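# Fold a napkin diagonally into a flat triangle

## Task

Bring one corner of the napkin over onto the diagonally opposite corner, so that it becomes a low, flat triangle at its full size with all three points spread out, lying away from the fold line. The two matched corners must meet within about a thumb's width. The whole napkin must rest on the table, clear of both arm bases and their mounts. The triangle must stay folded without the robot holding it. The carried corner may be set down or dropped into place. The attempt fails if the napkin comes loose from a gripper while that gripper is moving sideways fast enough to throw it, even if the other gripper then catches it. At the end both arms, hands included, should hang in free air touching nothing, and the scene must settle to rest.

## Robot and tools

Robot: two arms, left_arm and right_arm, each with a six-joint chain and a parallel-finger gripper. Positions are given in one world frame. The origin is on the table surface midway between the arm bases. +x points out over the table, +z points up, and left_arm sits toward +y. The names left and right do not refer to sides of any image.

Joint order: every row and every per-joint list uses shoulder, elbow, waist, wrist pitch, wrist yaw, wrist roll. Follow this order even where a name list elsewhere differs. Stated ranges in radians: waist -2.618..3.054, shoulder 0..3.142, elbow 0..3.142, wrist pitch -1.571..1.571, wrist yaw -1.571..1.571, wrist roll -2.094..2.094. A joint's true stop may sit up to 0.036 rad to either side of these values.

Row format: one row is a single flat list of 14 numbers, each in [-1, 1]. The first seven belong to left_arm: six joint offsets in the joint order above, then the opening. The last seven are the same for right_arm. Always send all 14, even if one arm stays still.

Joint numbers in a row are scaled offsets, not angles. A value of 1.0 means 1.202 rad for the waist, 1.258 for the shoulder, 1.238 for the elbow, 2.073 for wrist pitch, and 2.022 for wrist yaw and wrist roll.

Opening is absolute, not an offset: +1 is fully open (pad gap 0.094 m) and -1 is shut.

execute_actions(actions): actions is a list of actions. Each action is a list of up to 15 rows, and each row lasts one 1/30 s step. If an action has fewer than 15 rows, its final row repeats until 15 steps are done. Within an action, every row's offsets count from the joint angles at the start of that action, not from the row before. For the first action of a call, that start is the last reported angles. An empty list only returns the current state and images.

Refusals: an action is refused for both arms if any joint would go more than 0.036 rad beyond its range. If the first action fails that check, or any action is malformed, the whole call does nothing. A joint aimed past its real stop halts at the stop, and the result may say "joint sent to its limit". If that line is missing, it does not prove there is more room.

move(target, speed, blocking): target is one 14-number row in the same layout. Its joint offsets are measured from the Joint positions in the most recent result that listed them, not from where the arm is when the move begins. The finger values are sent at once. All joints travel so that they finish together, so the hand path is usually curved.
- speed: in rad/s, for the joint with the most distance to cover; 0.01 to 2, default 0.5. Paths last 0.5 to 10 s, and a path longer than 10 s stops short of its target.
- Moves do not avoid obstacles or the other arm. A fast move, or a target far past a contact, hits and presses harder.
- blocking=false returns after 0.5 s while motion continues. Check it with wait(0). Until it is over, any new execute_actions or move is rejected, so call wait or stop first.
- The result adds a move: line. It gives the outcome (done, off_target, moving, held, fault) and limits=held or limits=none, which says whether a check blocked some steps. It also names each arm's joint farthest from its target.

wait(seconds): 0 to 10. The robot holds its last command while the scene runs, and a running move continues. stop: brakes a running move. Braking needs room, and the fingers keep closing or opening. zoom_image(camera, region): region is [x0, y0, x1, y1] in pixels, at most 504x504, origin at the top-left corner. Cameras: cam_head_left, cam_head_right, cam_high, cam_low, cam_left_wrist, cam_right_wrist, all 504x504. finished_scene(scene): ends the current scene; pass its number. This is final.

Result lines:
- The state line lists, per arm, end_effector_position (metres, world frame) and end_effector_quat_wxyz. That position is the point between the pads, about 1 cm behind the fingertips, and it can be somewhat off at long reach. Gripper fingers point along the gripper's +z axis and close along its y axis.
- Joint positions and Joint velocities give rad and rad/s per arm, plus the pad gap in m.
- Joint targets shows what the joints are being driven toward.
- grip_measured is the opening on the command scale. Each gripper may read up to about 1 mm off.
- "joint command not followed" means a clearance check changed some joint targets; the rest of the row was still applied.
- Joint torques are total drive output, noisy and offset, so they are not a clean measure of contact.
- MOTOR HOT appears from 75 °C. OVER-TEMPERATURE FAULT lines report stops at 90 °C and 100 °C; at 100 °C the arm goes limp and falls.

Motion rules:
- Each joint's target may lead its measured angle by only 0.202 rad (waist), 0.258 (shoulder), 0.238 (elbow), 0.573 (wrist pitch) or 0.522 (yaw, roll). Targets are also scaled back if they would move the hand more than 70 mm at once. Large changes therefore need several actions, so re-command whatever remains unfinished.
- Sending zeros can let an arm droop. To hold a pose, first send offsets back to the wanted angles, then send zeros, and push further if a joint still falls short.
- The robot keeps running while you think.

Gripping: command an opening about 0.03 below grip_measured for a firm hold, or less for a lighter one. Cloth thinner than about 2 mm is squeezed with less force.

Avoid:
- The two arms bumping or pressing each other.
- Slamming into the table.
- Letting the napkin slip or be flung while a gripper sweeps sideways.
- Leaving the napkin over a base or off the table.
- Ending with a hand still in contact with anything. Lift both grippers clear and let the scene settle before finishing.

Each tool is called after "Call:" by a JSON object that holds its "fn" and its "kwargs".

## Session

Call:
{"fn": "execute_actions", "kwargs": {"actions": []}}

Scene clock: 0.00 s.
left_arm: end_effector_position=(+0.3726, +0.0770, +0.1339) grip_measured=-0.974 end_effector_quat_wxyz=(+0.302, +0.371, +0.870, -0.119) | right_arm: end_effector_position=(+0.3628, -0.3766, +0.4016) grip_measured=+1.000 end_effector_quat_wxyz=(+0.702, +0.007, +0.712, -0.013)
Joint names: [shoulder, elbow, waist, wrist pitch, wrist yaw, wrist roll]
Joint positions: left_arm=[ 1.742  1.31  -0.462 -0.491  0.152  0.225  0.001] | right_arm=[ 1.051  1.04   0.005 -0.003  0.006 -0.009  0.094]
Joint velocities: left_arm=[-0.002 -0.012 -0.007 -0.037 -0.037 -0.037 -0.002] | right_arm=[-0.002 -0.007 -0.002  0.022 -0.007 -0.022  0.   ]
Joint torques (N m, as the arm reports them, + toward a larger angle): no reading
Joint targets: left_arm=[1.726 1.325 -0.462 -0.481 0.156 0.225] | right_arm=[1.042 1.055 0.005 0.006 0.006 -0.010]

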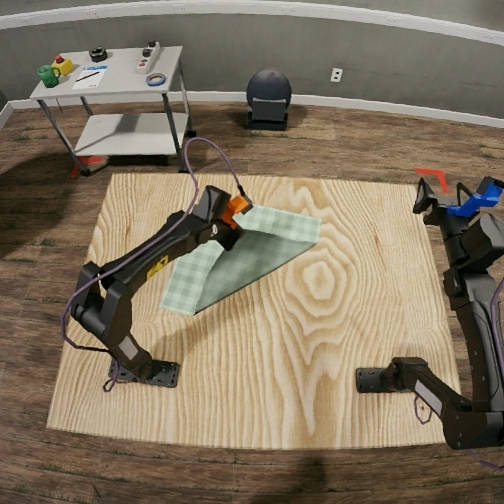

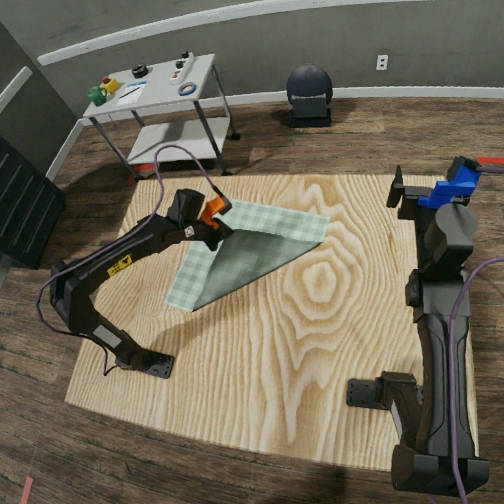

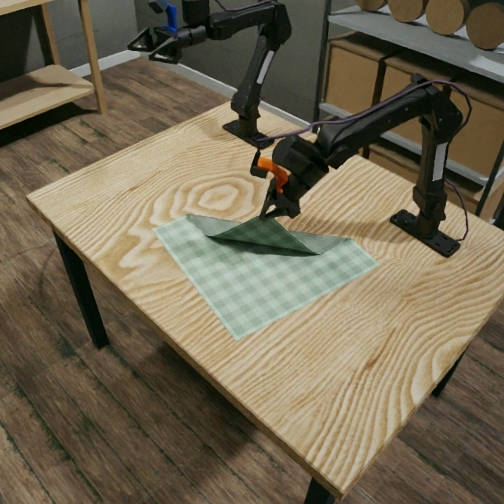

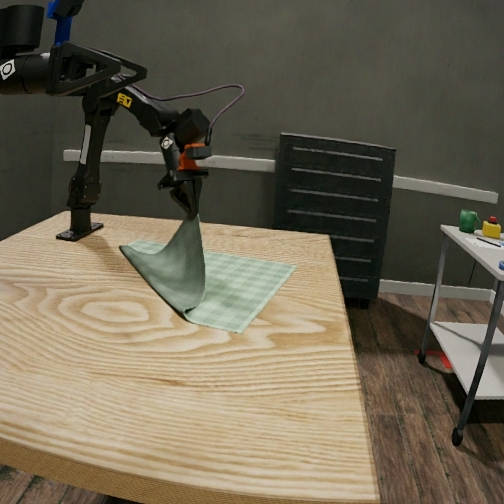

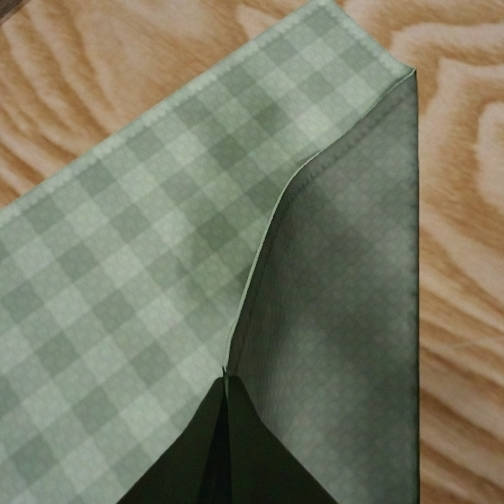

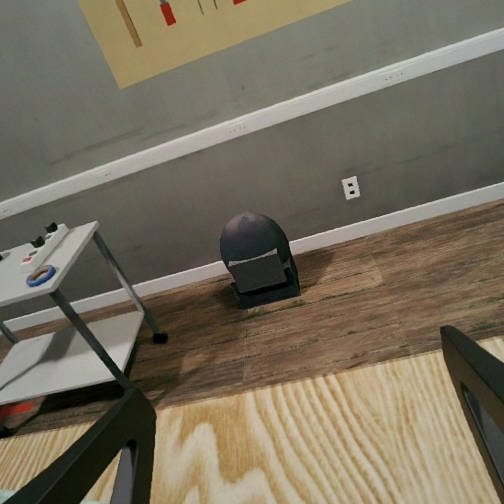

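Call:
{"fn": "zoom_image", "kwargs": {"camera": "cam_high", "region": [140, 180, 400, 360]}}

Call:
{"fn": "zoom_image", "kwargs": {"camera": "cam_head_right", "region": [150, 170, 350, 330]}}

Call:
{"fn": "zoom_image", "kwargs": {"camera": "cam_low", "region": [100, 170, 320, 350]}}

Region (140, 180, 400, 360) of cam_high's 504x504 image, scaled by 1.938, with more detail than that image has; it fills the top 349 rows of this view, and the rest is white.

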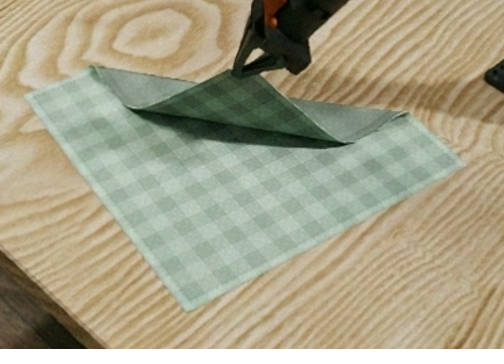

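Region (150, 170, 350, 330) of cam_head_right's 504x504 image, scaled by 2.520, with more detail than that image has; it fills the top 403 rows of this view, and the rest is white.

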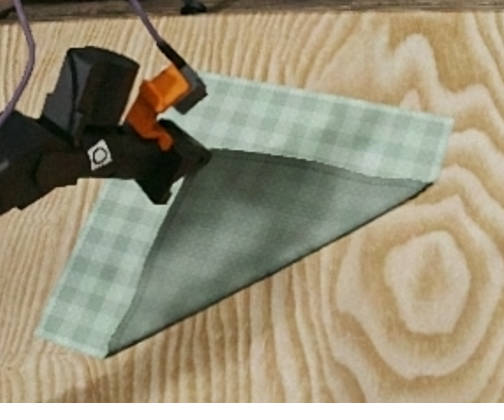

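Region (100, 170, 320, 350) of cam_low's 504x504 image, scaled by 2.291, with more detail than that image has; it fills the top 412 rows of this view, and the rest is white.

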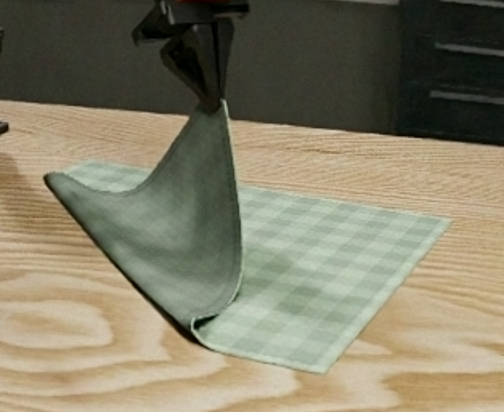

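Call:
{"fn": "move", "kwargs": {"target": [0.290,0.262,0.319,0.051,0.172,0.087,-1,-0.007,0.012,0,0.004,0,0,1], "speed": 0.3}}

Scene clock: 5.60 s.
left_arm: end_effector_position=(+0.5055, +0.1741, +0.0939) grip_measured=-0.974 end_effector_quat_wxyz=(+0.334, +0.318, +0.868, -0.186) | right_arm: end_effector_position=(+0.3628, -0.3766, +0.4016) grip_measured=+1.000 end_effector_quat_wxyz=(+0.702, +0.007, +0.712, -0.013)
Joint names: [shoulder, elbow, waist, wrist pitch, wrist yaw, wrist roll]
Joint positions: left_arm=[ 2.109  1.59  -0.077 -0.405  0.481  0.392  0.001] | right_arm=[ 1.051  1.04   0.005 -0.003  0.006 -0.009  0.094]
Joint velocities: left_arm=[-0.007  0.007 -0.002 -0.066  0.037 -0.007  0.001] | right_arm=[-0.012 -0.002  0.002  0.007 -0.095  0.022  0.   ]
Joint torques (N m, as the arm reports them, + toward a larger angle): left_arm=[-13.11   8.55  -0.05   1.15   0.42   0.08] | right_arm=[-2.93  6.74  0.01  1.52 -0.01  0.02]
Joint targets: left_arm=[2.107 1.634 -0.078 -0.386 0.499 0.401] | right_arm=[1.042 1.055 0.005 0.006 0.006 -0.009]
move: off_target (left_arm); limits=none; left_arm: farthest joint: the elbow, 0.045 radians from its target (0.325 radians at the start); right_arm: farthest joint: the elbow, 0.015 radians from its target (0.015 radians at the start)
camera_calibration (this result's frames):
cam_left_wrist: T_world_to_cam=[[-0.75719, -0.645726, 0.0984954, 0.481739], [-0.632036, 0.686215, -0.360055, 0.278428], [0.164908, -0.334882, -0.927717, 0.186416], [0, 0, 0, 1]] pos_world=[0.510003, 0.182438, 0.225742]

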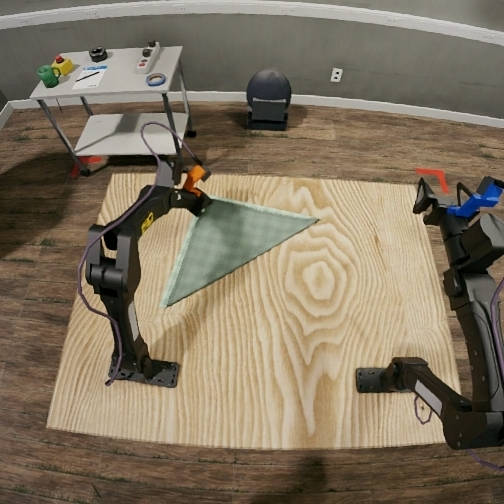

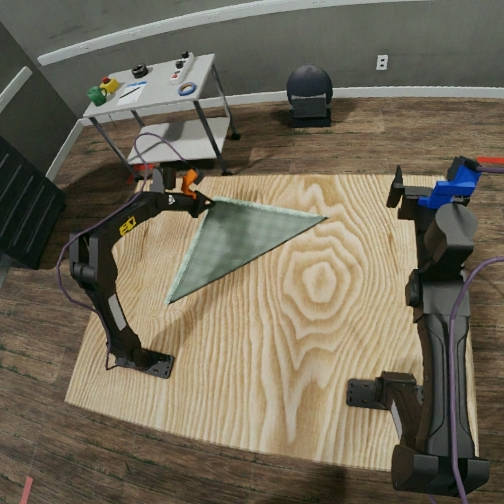

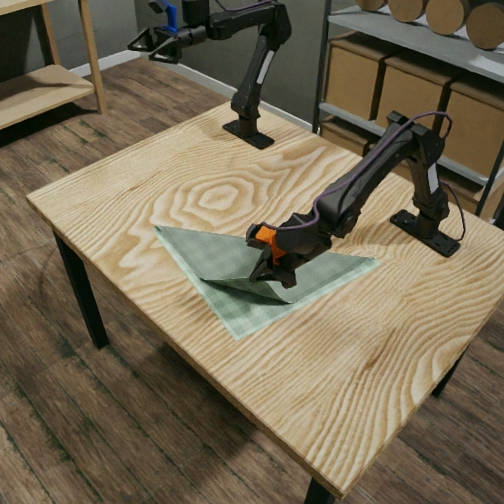

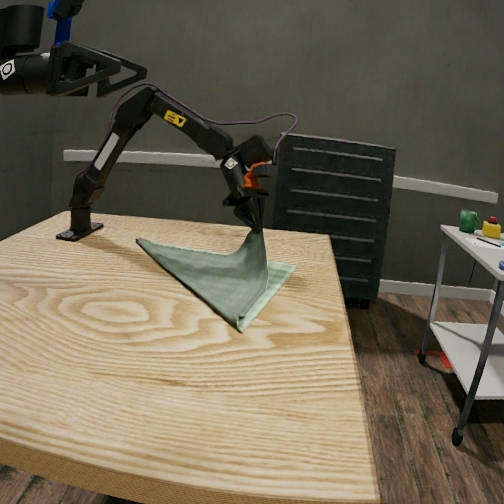

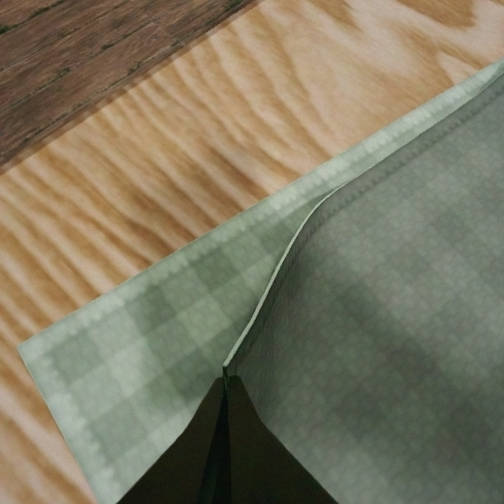

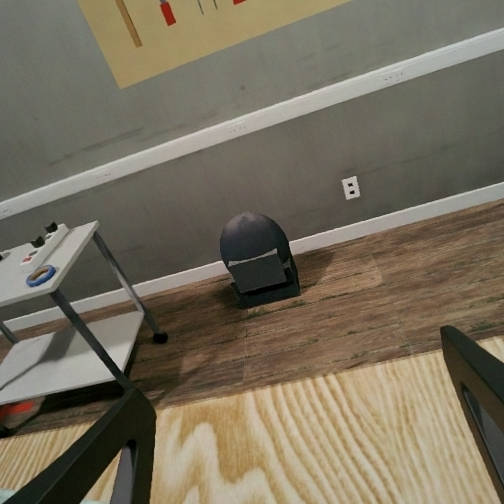

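Call:
{"fn": "zoom_image", "kwargs": {"camera": "cam_high", "region": [190, 230, 330, 350]}}

Call:
{"fn": "zoom_image", "kwargs": {"camera": "cam_low", "region": [200, 180, 320, 290]}}

Region (190, 230, 330, 350) of cam_high's 504x504 image, scaled by 3.600, with more detail than that image has; it fills the top 432 rows of this view, and the rest is white.

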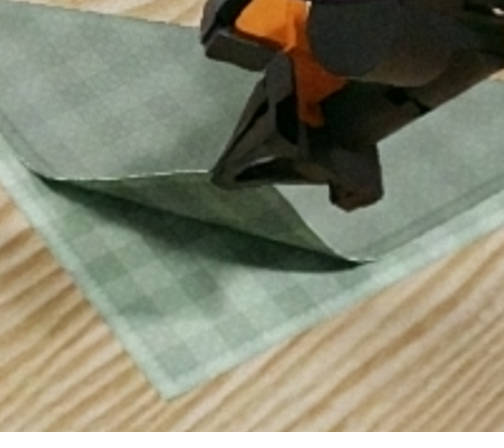

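Region (200, 180, 320, 290) of cam_low's 504x504 image, scaled by 4.200, with more detail than that image has; it fills the top 462 rows of this view, and the rest is white.

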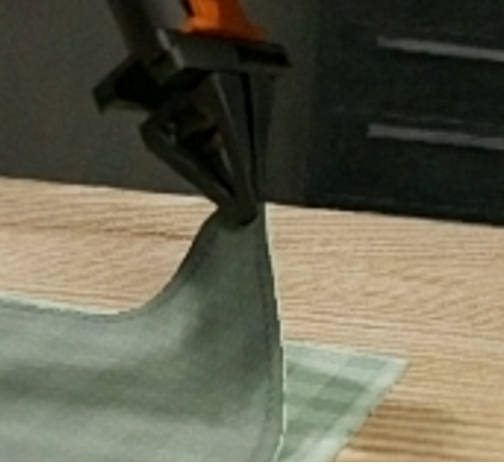

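Call:
{"fn": "move", "kwargs": {"target": [0.313,0.447,0.079,-0.0835,0.0925,0.033,-1,-0.007,0.012,0,0.004,0,0,1], "speed": 0.35}}

Call:
{"fn": "zoom_image", "kwargs": {"camera": "cam_high", "region": [140, 200, 400, 360]}}

Call:
{"fn": "zoom_image", "kwargs": {"camera": "cam_low", "region": [120, 190, 340, 340]}}

Scene clock: 9.23 s.
left_arm: end_effector_position=(+0.5797, +0.1916, +0.0572) grip_measured=-0.974 end_effector_quat_wxyz=(+0.330, +0.317, +0.855, -0.245) | right_arm: end_effector_position=(+0.3628, -0.3766, +0.4016) grip_measured=+1.000 end_effector_quat_wxyz=(+0.702, +0.007, +0.712, -0.013)
Joint names: [shoulder, elbow, waist, wrist pitch, wrist yaw, wrist roll]
Joint positions: left_arm=[ 2.505  2.098  0.011 -0.574  0.647  0.45   0.001] | right_arm=[ 1.051  1.04   0.005 -0.003  0.006 -0.009  0.094]
Joint velocities: left_arm=[-0.022 -0.012 -0.007 -0.022 -0.037  0.066 -0.   ] | right_arm=[-0.002 -0.002 -0.027  0.022  0.066 -0.081  0.   ]
Joint torques (N m, as the arm reports them, + toward a larger angle): left_arm=[-16.23   8.56   0.67   0.83   0.51   0.08] | right_arm=[-2.92  6.74  0.01  1.52 -0.01  0.01]
Joint targets: left_arm=[2.502 2.143 0.018 -0.578 0.668 0.459] | right_arm=[1.042 1.055 0.005 0.006 0.006 -0.009]
move: off_target (left_arm); limits=none; left_arm: farthest joint: the elbow, 0.045 radians from its target (0.554 radians at the start); right_arm: farthest joint: the elbow, 0.015 radians from its target (0.015 radians at the start)
camera_calibration (this result's frames):
cam_left_wrist: T_world_to_cam=[[-0.781607, -0.593588, 0.191684, 0.551652], [-0.61357, 0.676275, -0.407656, 0.29396], [0.112349, -0.436239, -0.89279, 0.193953], [0, 0, 0, 1]] pos_world=[0.58975, 0.213266, 0.187251]

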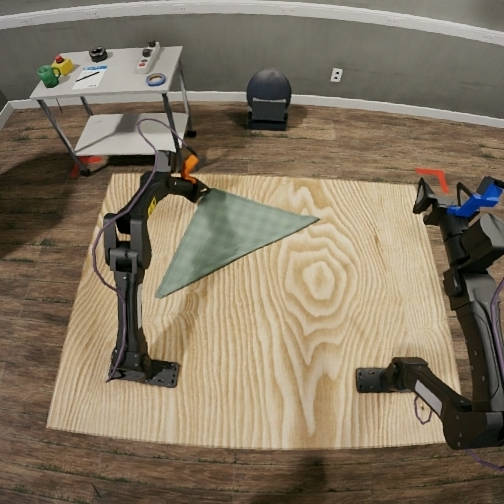

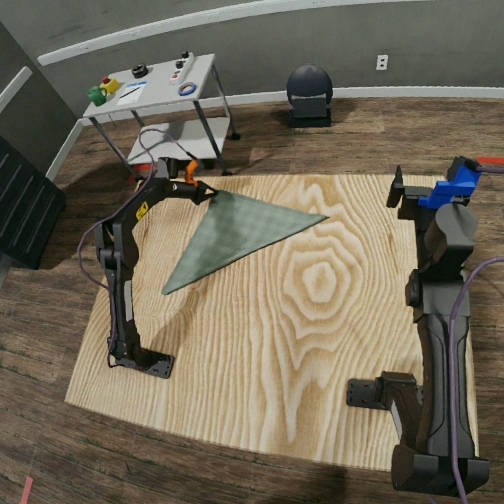

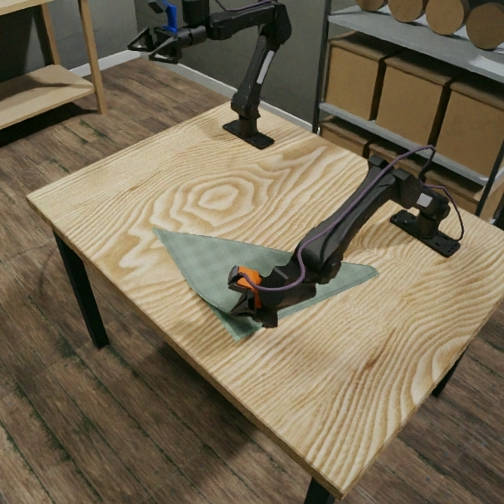

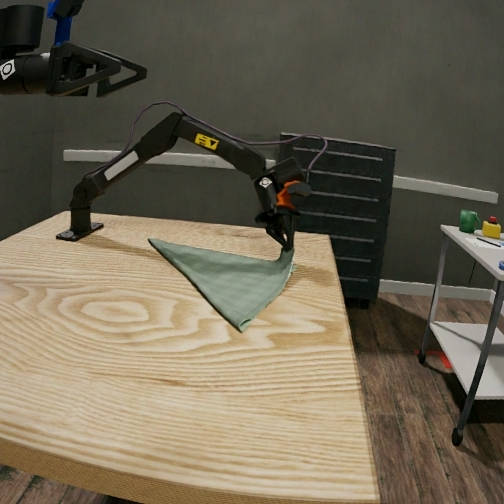

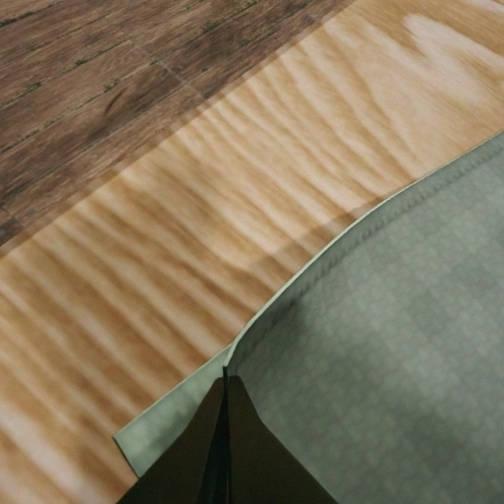

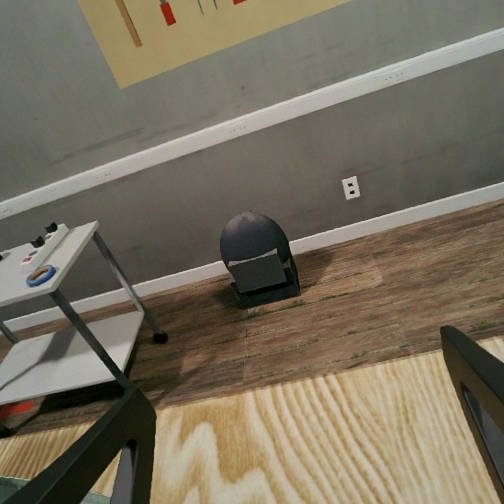

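Region (140, 200, 400, 360) of cam_high's 504x504 image, scaled by 1.938, with more detail than that image has; it fills the top 310 rows of this view, and the rest is white.

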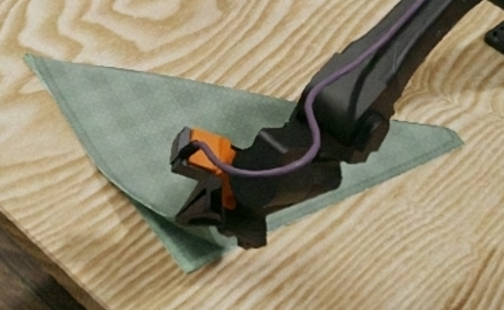

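Region (120, 190, 340, 340) of cam_low's 504x504 image, scaled by 2.291, with more detail than that image has; it fills the top 344 rows of this view, and the rest is white.

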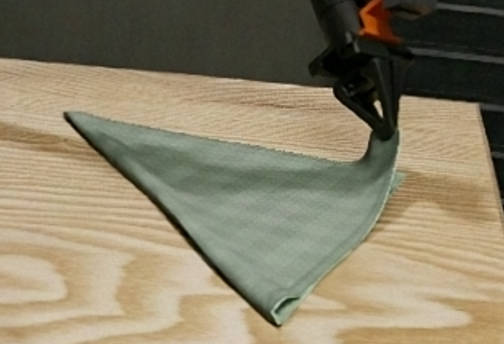

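Call:
{"fn": "zoom_image", "kwargs": {"camera": "cam_head_left", "region": [130, 170, 340, 320]}}

Call:
{"fn": "zoom_image", "kwargs": {"camera": "cam_high", "region": [310, 240, 400, 310]}}

Call:
{"fn": "zoom_image", "kwargs": {"camera": "cam_high", "region": [190, 270, 290, 350]}}

Region (130, 170, 340, 320) of cam_head_left's 504x504 image, scaled by 2.400, with more detail than that image has; it fills the top 360 rows of this view, and the rest is white.

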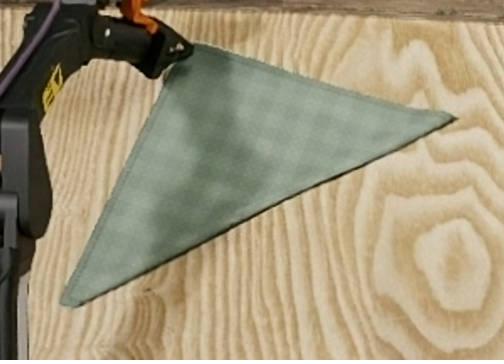

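Region (310, 240, 400, 310) of cam_high's 504x504 image, scaled by 5.600, with more detail than that image has.

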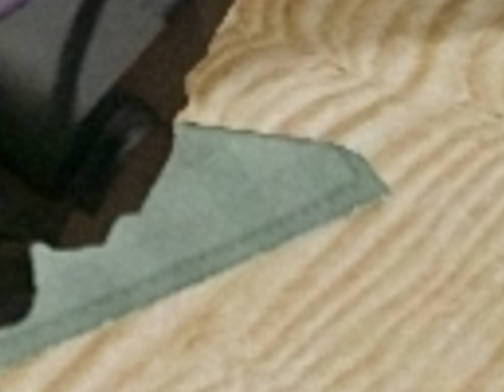

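Region (190, 270, 290, 350) of cam_high's 504x504 image, scaled by 5.040, with more detail than that image has; it fills the top 403 rows of this view, and the rest is white.

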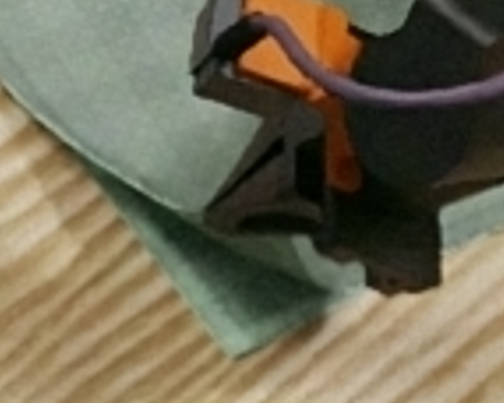

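Call:
{"fn": "move", "kwargs": {"target": [-0.118,-0.170,0.014,0.060,0.010,0.004,-1,-0.007,0.012,0,0.004,0,0,1], "speed": 0.3}}

Call:
{"fn": "zoom_image", "kwargs": {"camera": "cam_high", "region": [140, 200, 400, 360]}}

Call:
{"fn": "zoom_image", "kwargs": {"camera": "cam_head_left", "region": [130, 170, 340, 320]}}

Scene clock: 12.00 s.
left_arm: end_effector_position=(+0.5613, +0.1981, +0.0609) grip_measured=-0.974 end_effector_quat_wxyz=(+0.340, +0.316, +0.853, -0.241) | right_arm: end_effector_position=(+0.3628, -0.3766, +0.4016) grip_measured=+1.000 end_effector_quat_wxyz=(+0.702, +0.007, +0.712, -0.013)
Joint names: [shoulder, elbow, waist, wrist pitch, wrist yaw, wrist roll]
Joint positions: left_arm=[ 2.394  1.901  0.02  -0.468  0.649  0.45   0.001] | right_arm=[ 1.051  1.04   0.005 -0.003  0.006 -0.009  0.094]
Joint velocities: left_arm=[ 0.002 -0.007  0.007 -0.022 -0.037  0.022  0.   ] | right_arm=[-0.007 -0.002  0.002 -0.007  0.081 -0.081  0.   ]
Joint torques (N m, as the arm reports them, + toward a larger angle): left_arm=[-18.29   4.53   0.68   1.07   0.48   0.09] | right_arm=[-2.93  6.74  0.02  1.52 -0.01  0.01]
Joint targets: left_arm=[2.356 1.888 0.028 -0.450 0.668 0.458] | right_arm=[1.042 1.055 0.005 0.006 0.006 -0.009]
move: off_target (left_arm); limits=none; left_arm: farthest joint: the shoulder, 0.038 radians from its target (0.148 radians at the start); right_arm: farthest joint: the elbow, 0.015 radians from its target (0.015 radians at the start)
camera_calibration (this result's frames):
cam_left_wrist: T_world_to_cam=[[-0.780139, -0.599998, 0.177157, 0.541707], [-0.611099, 0.670229, -0.421132, 0.280452], [0.133943, -0.436802, -0.88953, 0.189912], [0, 0, 0, 1]] pos_world=[0.568554, 0.22001, 0.191073]

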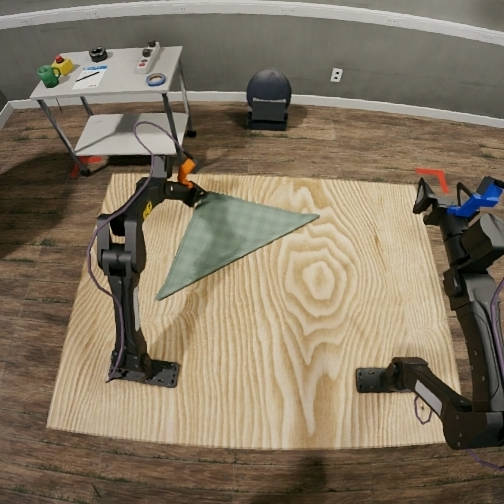

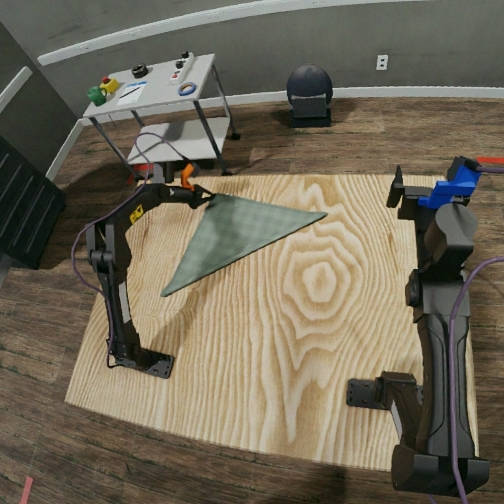

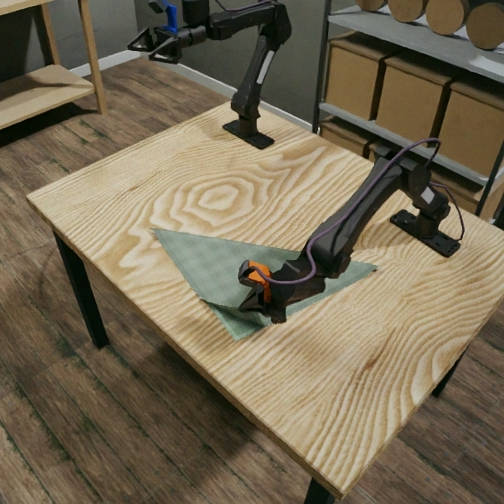

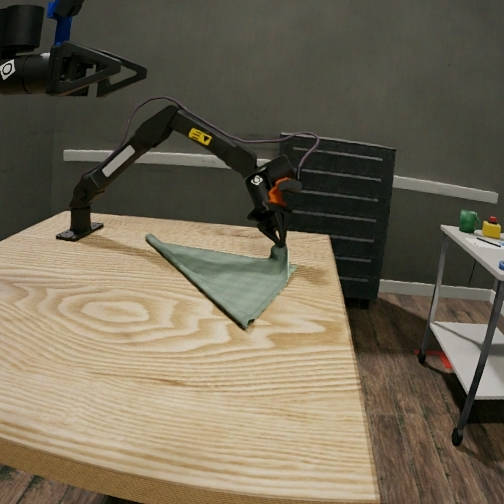

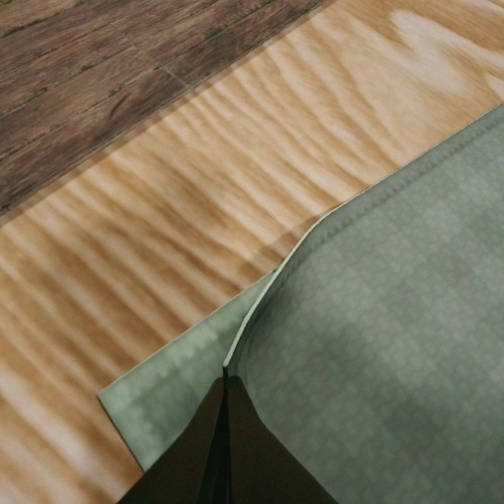

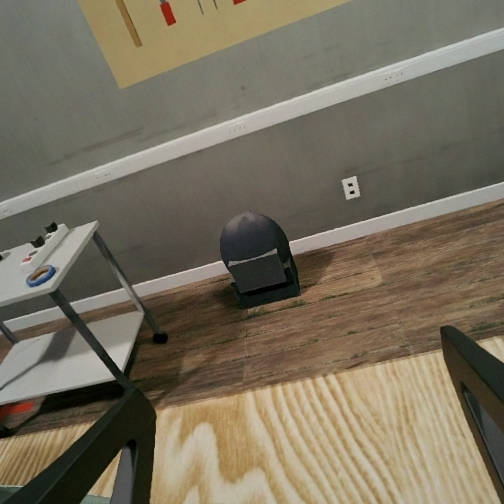

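Region (140, 200, 400, 360) of cam_high's 504x504 image, scaled by 1.938, with more detail than that image has; it fills the top 310 rows of this view, and the rest is white.

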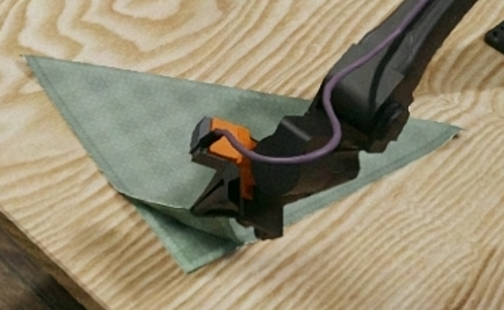

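Region (130, 170, 340, 320) of cam_head_left's 504x504 image, scaled by 2.400, with more detail than that image has; it fills the top 360 rows of this view, and the rest is white.

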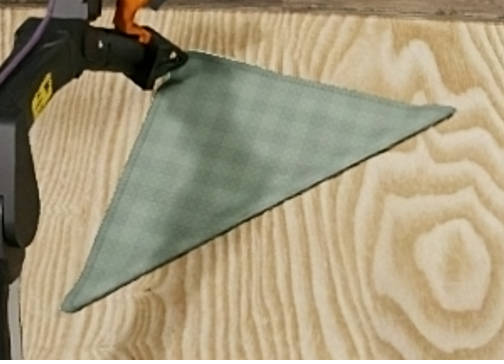

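Call:
{"fn": "move", "kwargs": {"target": [0.0875,0.1075,0.0266,0.009,0.009,0.004,-1,-0.007,0.012,0,0.004,0,0,1], "speed": 0.2}}

Call:
{"fn": "zoom_image", "kwargs": {"camera": "cam_high", "region": [140, 200, 400, 360]}}

Call:
{"fn": "zoom_image", "kwargs": {"camera": "cam_head_left", "region": [130, 170, 340, 320]}}

Call:
{"fn": "zoom_image", "kwargs": {"camera": "cam_low", "region": [120, 190, 340, 340]}}

Scene clock: 13.53 s.
left_arm: end_effector_position=(+0.5793, +0.2121, +0.0329) grip_measured=-0.974 end_effector_quat_wxyz=(+0.336, +0.303, +0.859, -0.238) | right_arm: end_effector_position=(+0.3628, -0.3766, +0.4016) grip_measured=+1.000 end_effector_quat_wxyz=(+0.702, +0.007, +0.712, -0.013)
Joint names: [shoulder, elbow, waist, wrist pitch, wrist yaw, wrist roll]
Joint positions: left_arm=[ 2.503  1.993  0.045 -0.465  0.648  0.45   0.001] | right_arm=[ 1.051  1.04   0.005 -0.003  0.006 -0.009  0.094]
Joint velocities: left_arm=[ 0.012 -0.012 -0.007 -0.022  0.051 -0.022 -0.   ] | right_arm=[-0.022 -0.022 -0.007  0.066 -0.051 -0.037  0.   ]
Joint torques (N m, as the arm reports them, + toward a larger angle): left_arm=[-15.67   8.29   0.72   1.02   0.51   0.08] | right_arm=[-2.94  6.74  0.02  1.52 -0.01  0.01]
Joint targets: left_arm=[2.504 2.035 0.052 -0.450 0.667 0.458] | right_arm=[1.042 1.055 0.005 0.006 0.006 -0.009]
move: off_target (left_arm); limits=none; left_arm: farthest joint: the elbow, 0.041 radians from its target (0.133 radians at the start); right_arm: farthest joint: the elbow, 0.015 radians from its target (0.015 radians at the start)
camera_calibration (this result's frames):
cam_left_wrist: T_world_to_cam=[[-0.762258, -0.619658, 0.187046, 0.562607], [-0.633524, 0.654992, -0.411866, 0.286129], [0.132703, -0.432446, -0.891841, 0.168538], [0, 0, 0, 1]] pos_world=[0.587756, 0.234095, 0.162923]

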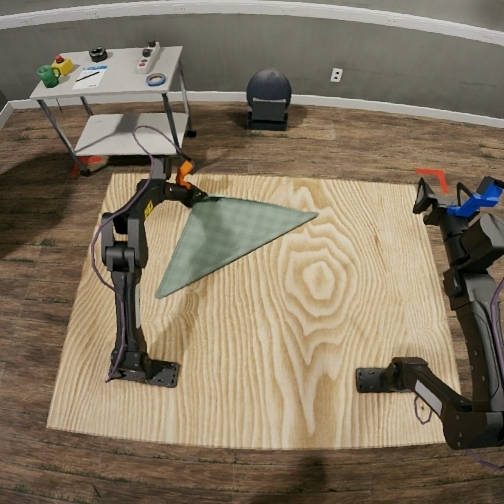

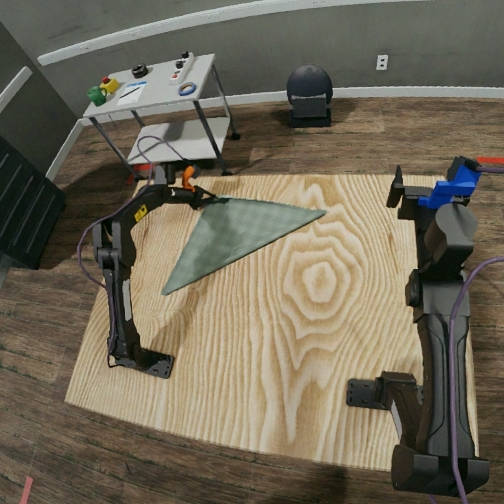

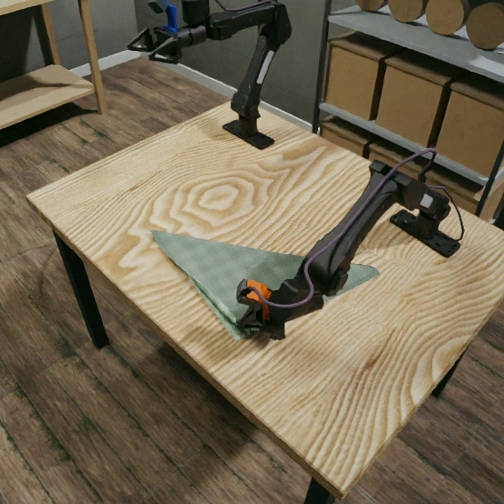

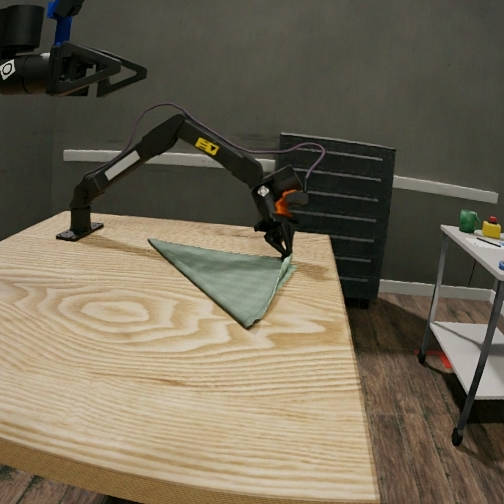

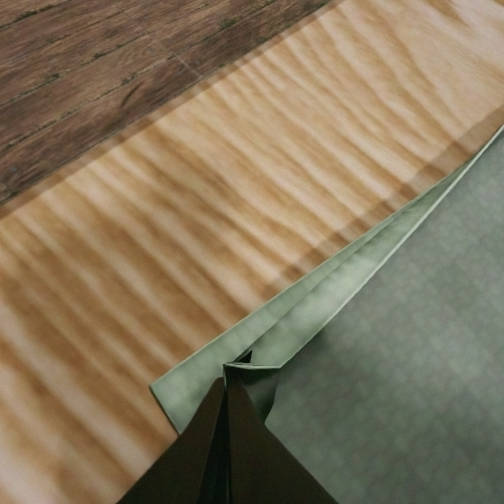

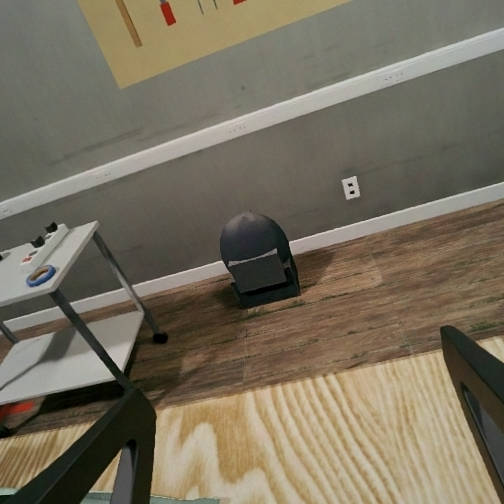

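Region (140, 200, 400, 360) of cam_high's 504x504 image, scaled by 1.938, with more detail than that image has; it fills the top 310 rows of this view, and the rest is white.

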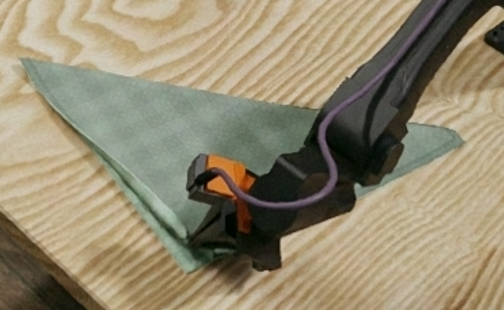

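Region (130, 170, 340, 320) of cam_head_left's 504x504 image, scaled by 2.400, with more detail than that image has; it fills the top 360 rows of this view, and the rest is white.

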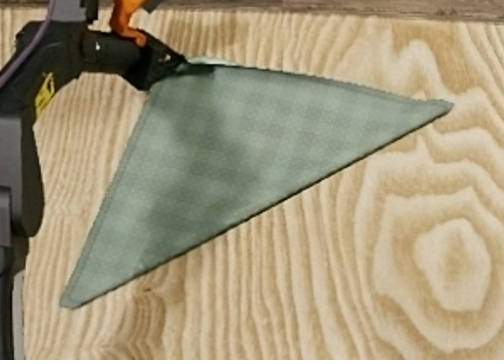

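Region (120, 190, 340, 340) of cam_low's 504x504 image, scaled by 2.291, with more detail than that image has; it fills the top 344 rows of this view, and the rest is white.

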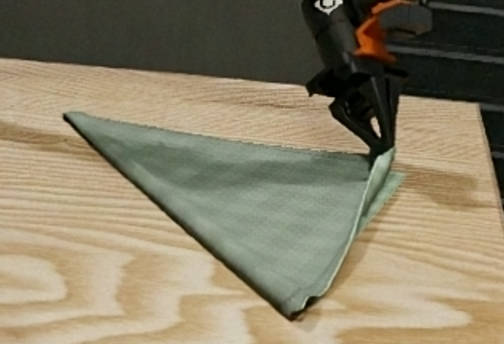

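Call:
{"fn": "move", "kwargs": {"target": [-0.125,-0.113,-0.0316,0.013,0.009,0.004,-1,-0.007,0.012,0,0.004,0,0,1], "speed": 0.25}}

Call:
{"fn": "zoom_image", "kwargs": {"camera": "cam_high", "region": [140, 200, 400, 360]}}

Call:
{"fn": "zoom_image", "kwargs": {"camera": "cam_head_left", "region": [130, 170, 340, 320]}}

Call:
{"fn": "zoom_image", "kwargs": {"camera": "cam_low", "region": [120, 190, 340, 340]}}

Scene clock: 15.10 s.
left_arm: end_effector_position=(+0.5569, +0.1940, +0.0592) grip_measured=-0.974 end_effector_quat_wxyz=(+0.339, +0.319, +0.851, -0.242) | right_arm: end_effector_position=(+0.3628, -0.3766, +0.4016) grip_measured=+1.000 end_effector_quat_wxyz=(+0.702, +0.007, +0.712, -0.013)
Joint names: [shoulder, elbow, waist, wrist pitch, wrist yaw, wrist roll]
Joint positions: left_arm=[ 2.382  1.872  0.013 -0.451  0.649  0.45   0.001] | right_arm=[ 1.051  1.04   0.005 -0.003  0.006 -0.009  0.094]
Joint velocities: left_arm=[-0.002 -0.002  0.002  0.081 -0.066 -0.051 -0.001] | right_arm=[-0.012 -0.002  0.002  0.051 -0.051 -0.007  0.   ]
Joint torques (N m, as the arm reports them, + toward a larger angle): left_arm=[-18.17   4.17  -0.56   1.01   0.47   0.08] | right_arm=[-2.93  6.74  0.02  1.52 -0.01  0.01]
Joint targets: left_arm=[2.346 1.853 0.007 -0.438 0.666 0.458] | right_arm=[1.042 1.055 0.005 0.006 0.006 -0.009]
move: off_target (left_arm); limits=none; left_arm: farthest joint: the shoulder, 0.036 radians from its target (0.157 radians at the start); right_arm: farthest joint: the elbow, 0.015 radians from its target (0.015 radians at the start)
camera_calibration (this result's frames):
cam_left_wrist: T_world_to_cam=[[-0.784594, -0.594101, 0.177356, 0.537492], [-0.606085, 0.674641, -0.421332, 0.276094], [0.130663, -0.438067, -0.889396, 0.189274], [0, 0, 0, 1]] pos_world=[0.564319, 0.215976, 0.189339]

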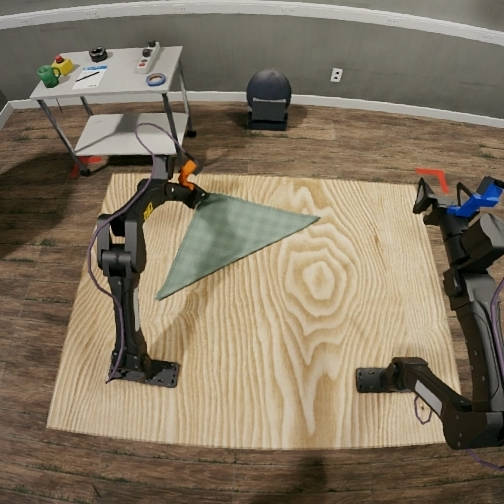

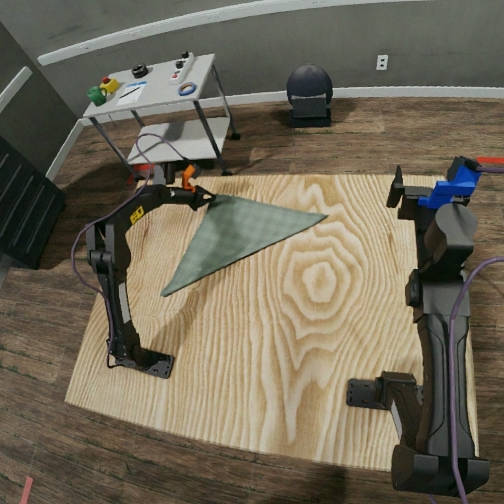

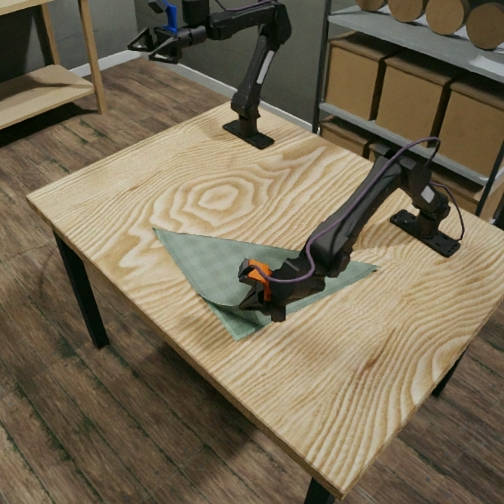

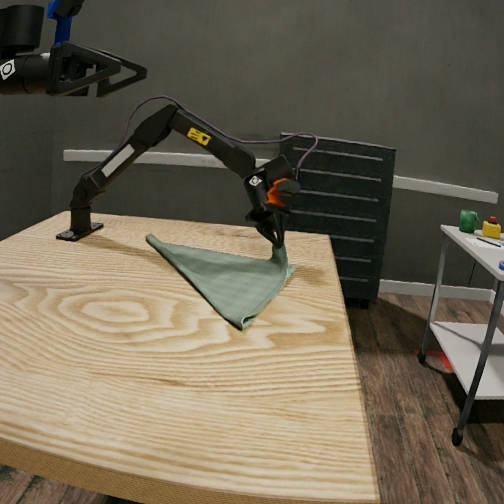

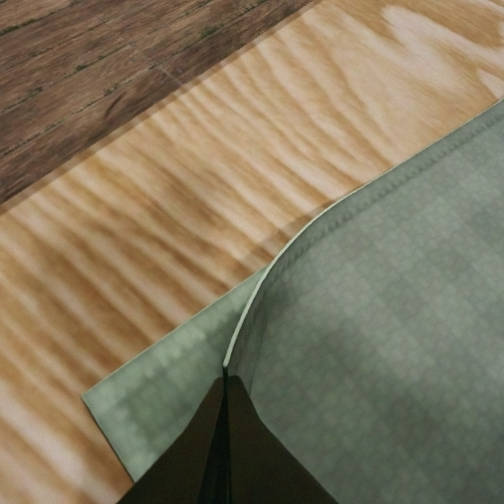

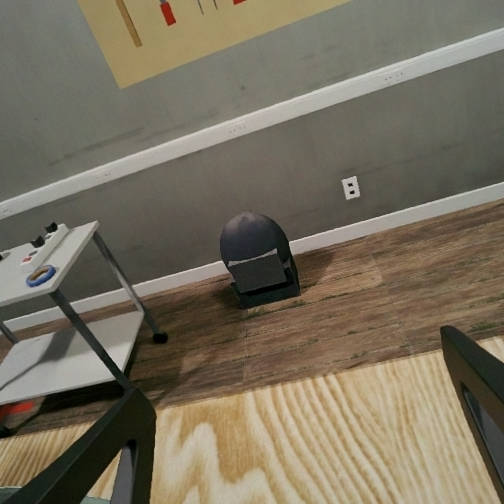

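Region (140, 200, 400, 360) of cam_high's 504x504 image, scaled by 1.938, with more detail than that image has; it fills the top 310 rows of this view, and the rest is white.

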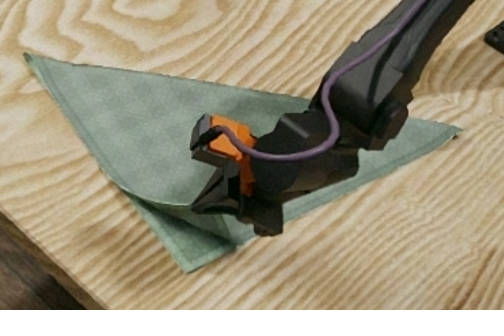

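Region (130, 170, 340, 320) of cam_head_left's 504x504 image, scaled by 2.400, with more detail than that image has; it fills the top 360 rows of this view, and the rest is white.

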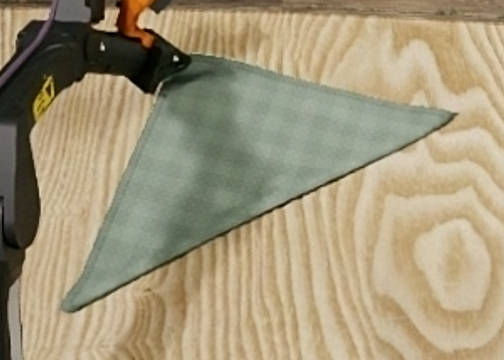

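Region (120, 190, 340, 340) of cam_low's 504x504 image, scaled by 2.291, with more detail than that image has; it fills the top 344 rows of this view, and the rest is white.

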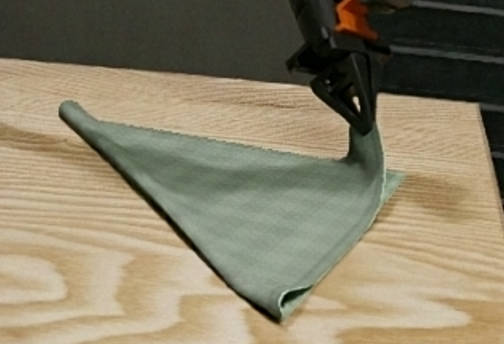

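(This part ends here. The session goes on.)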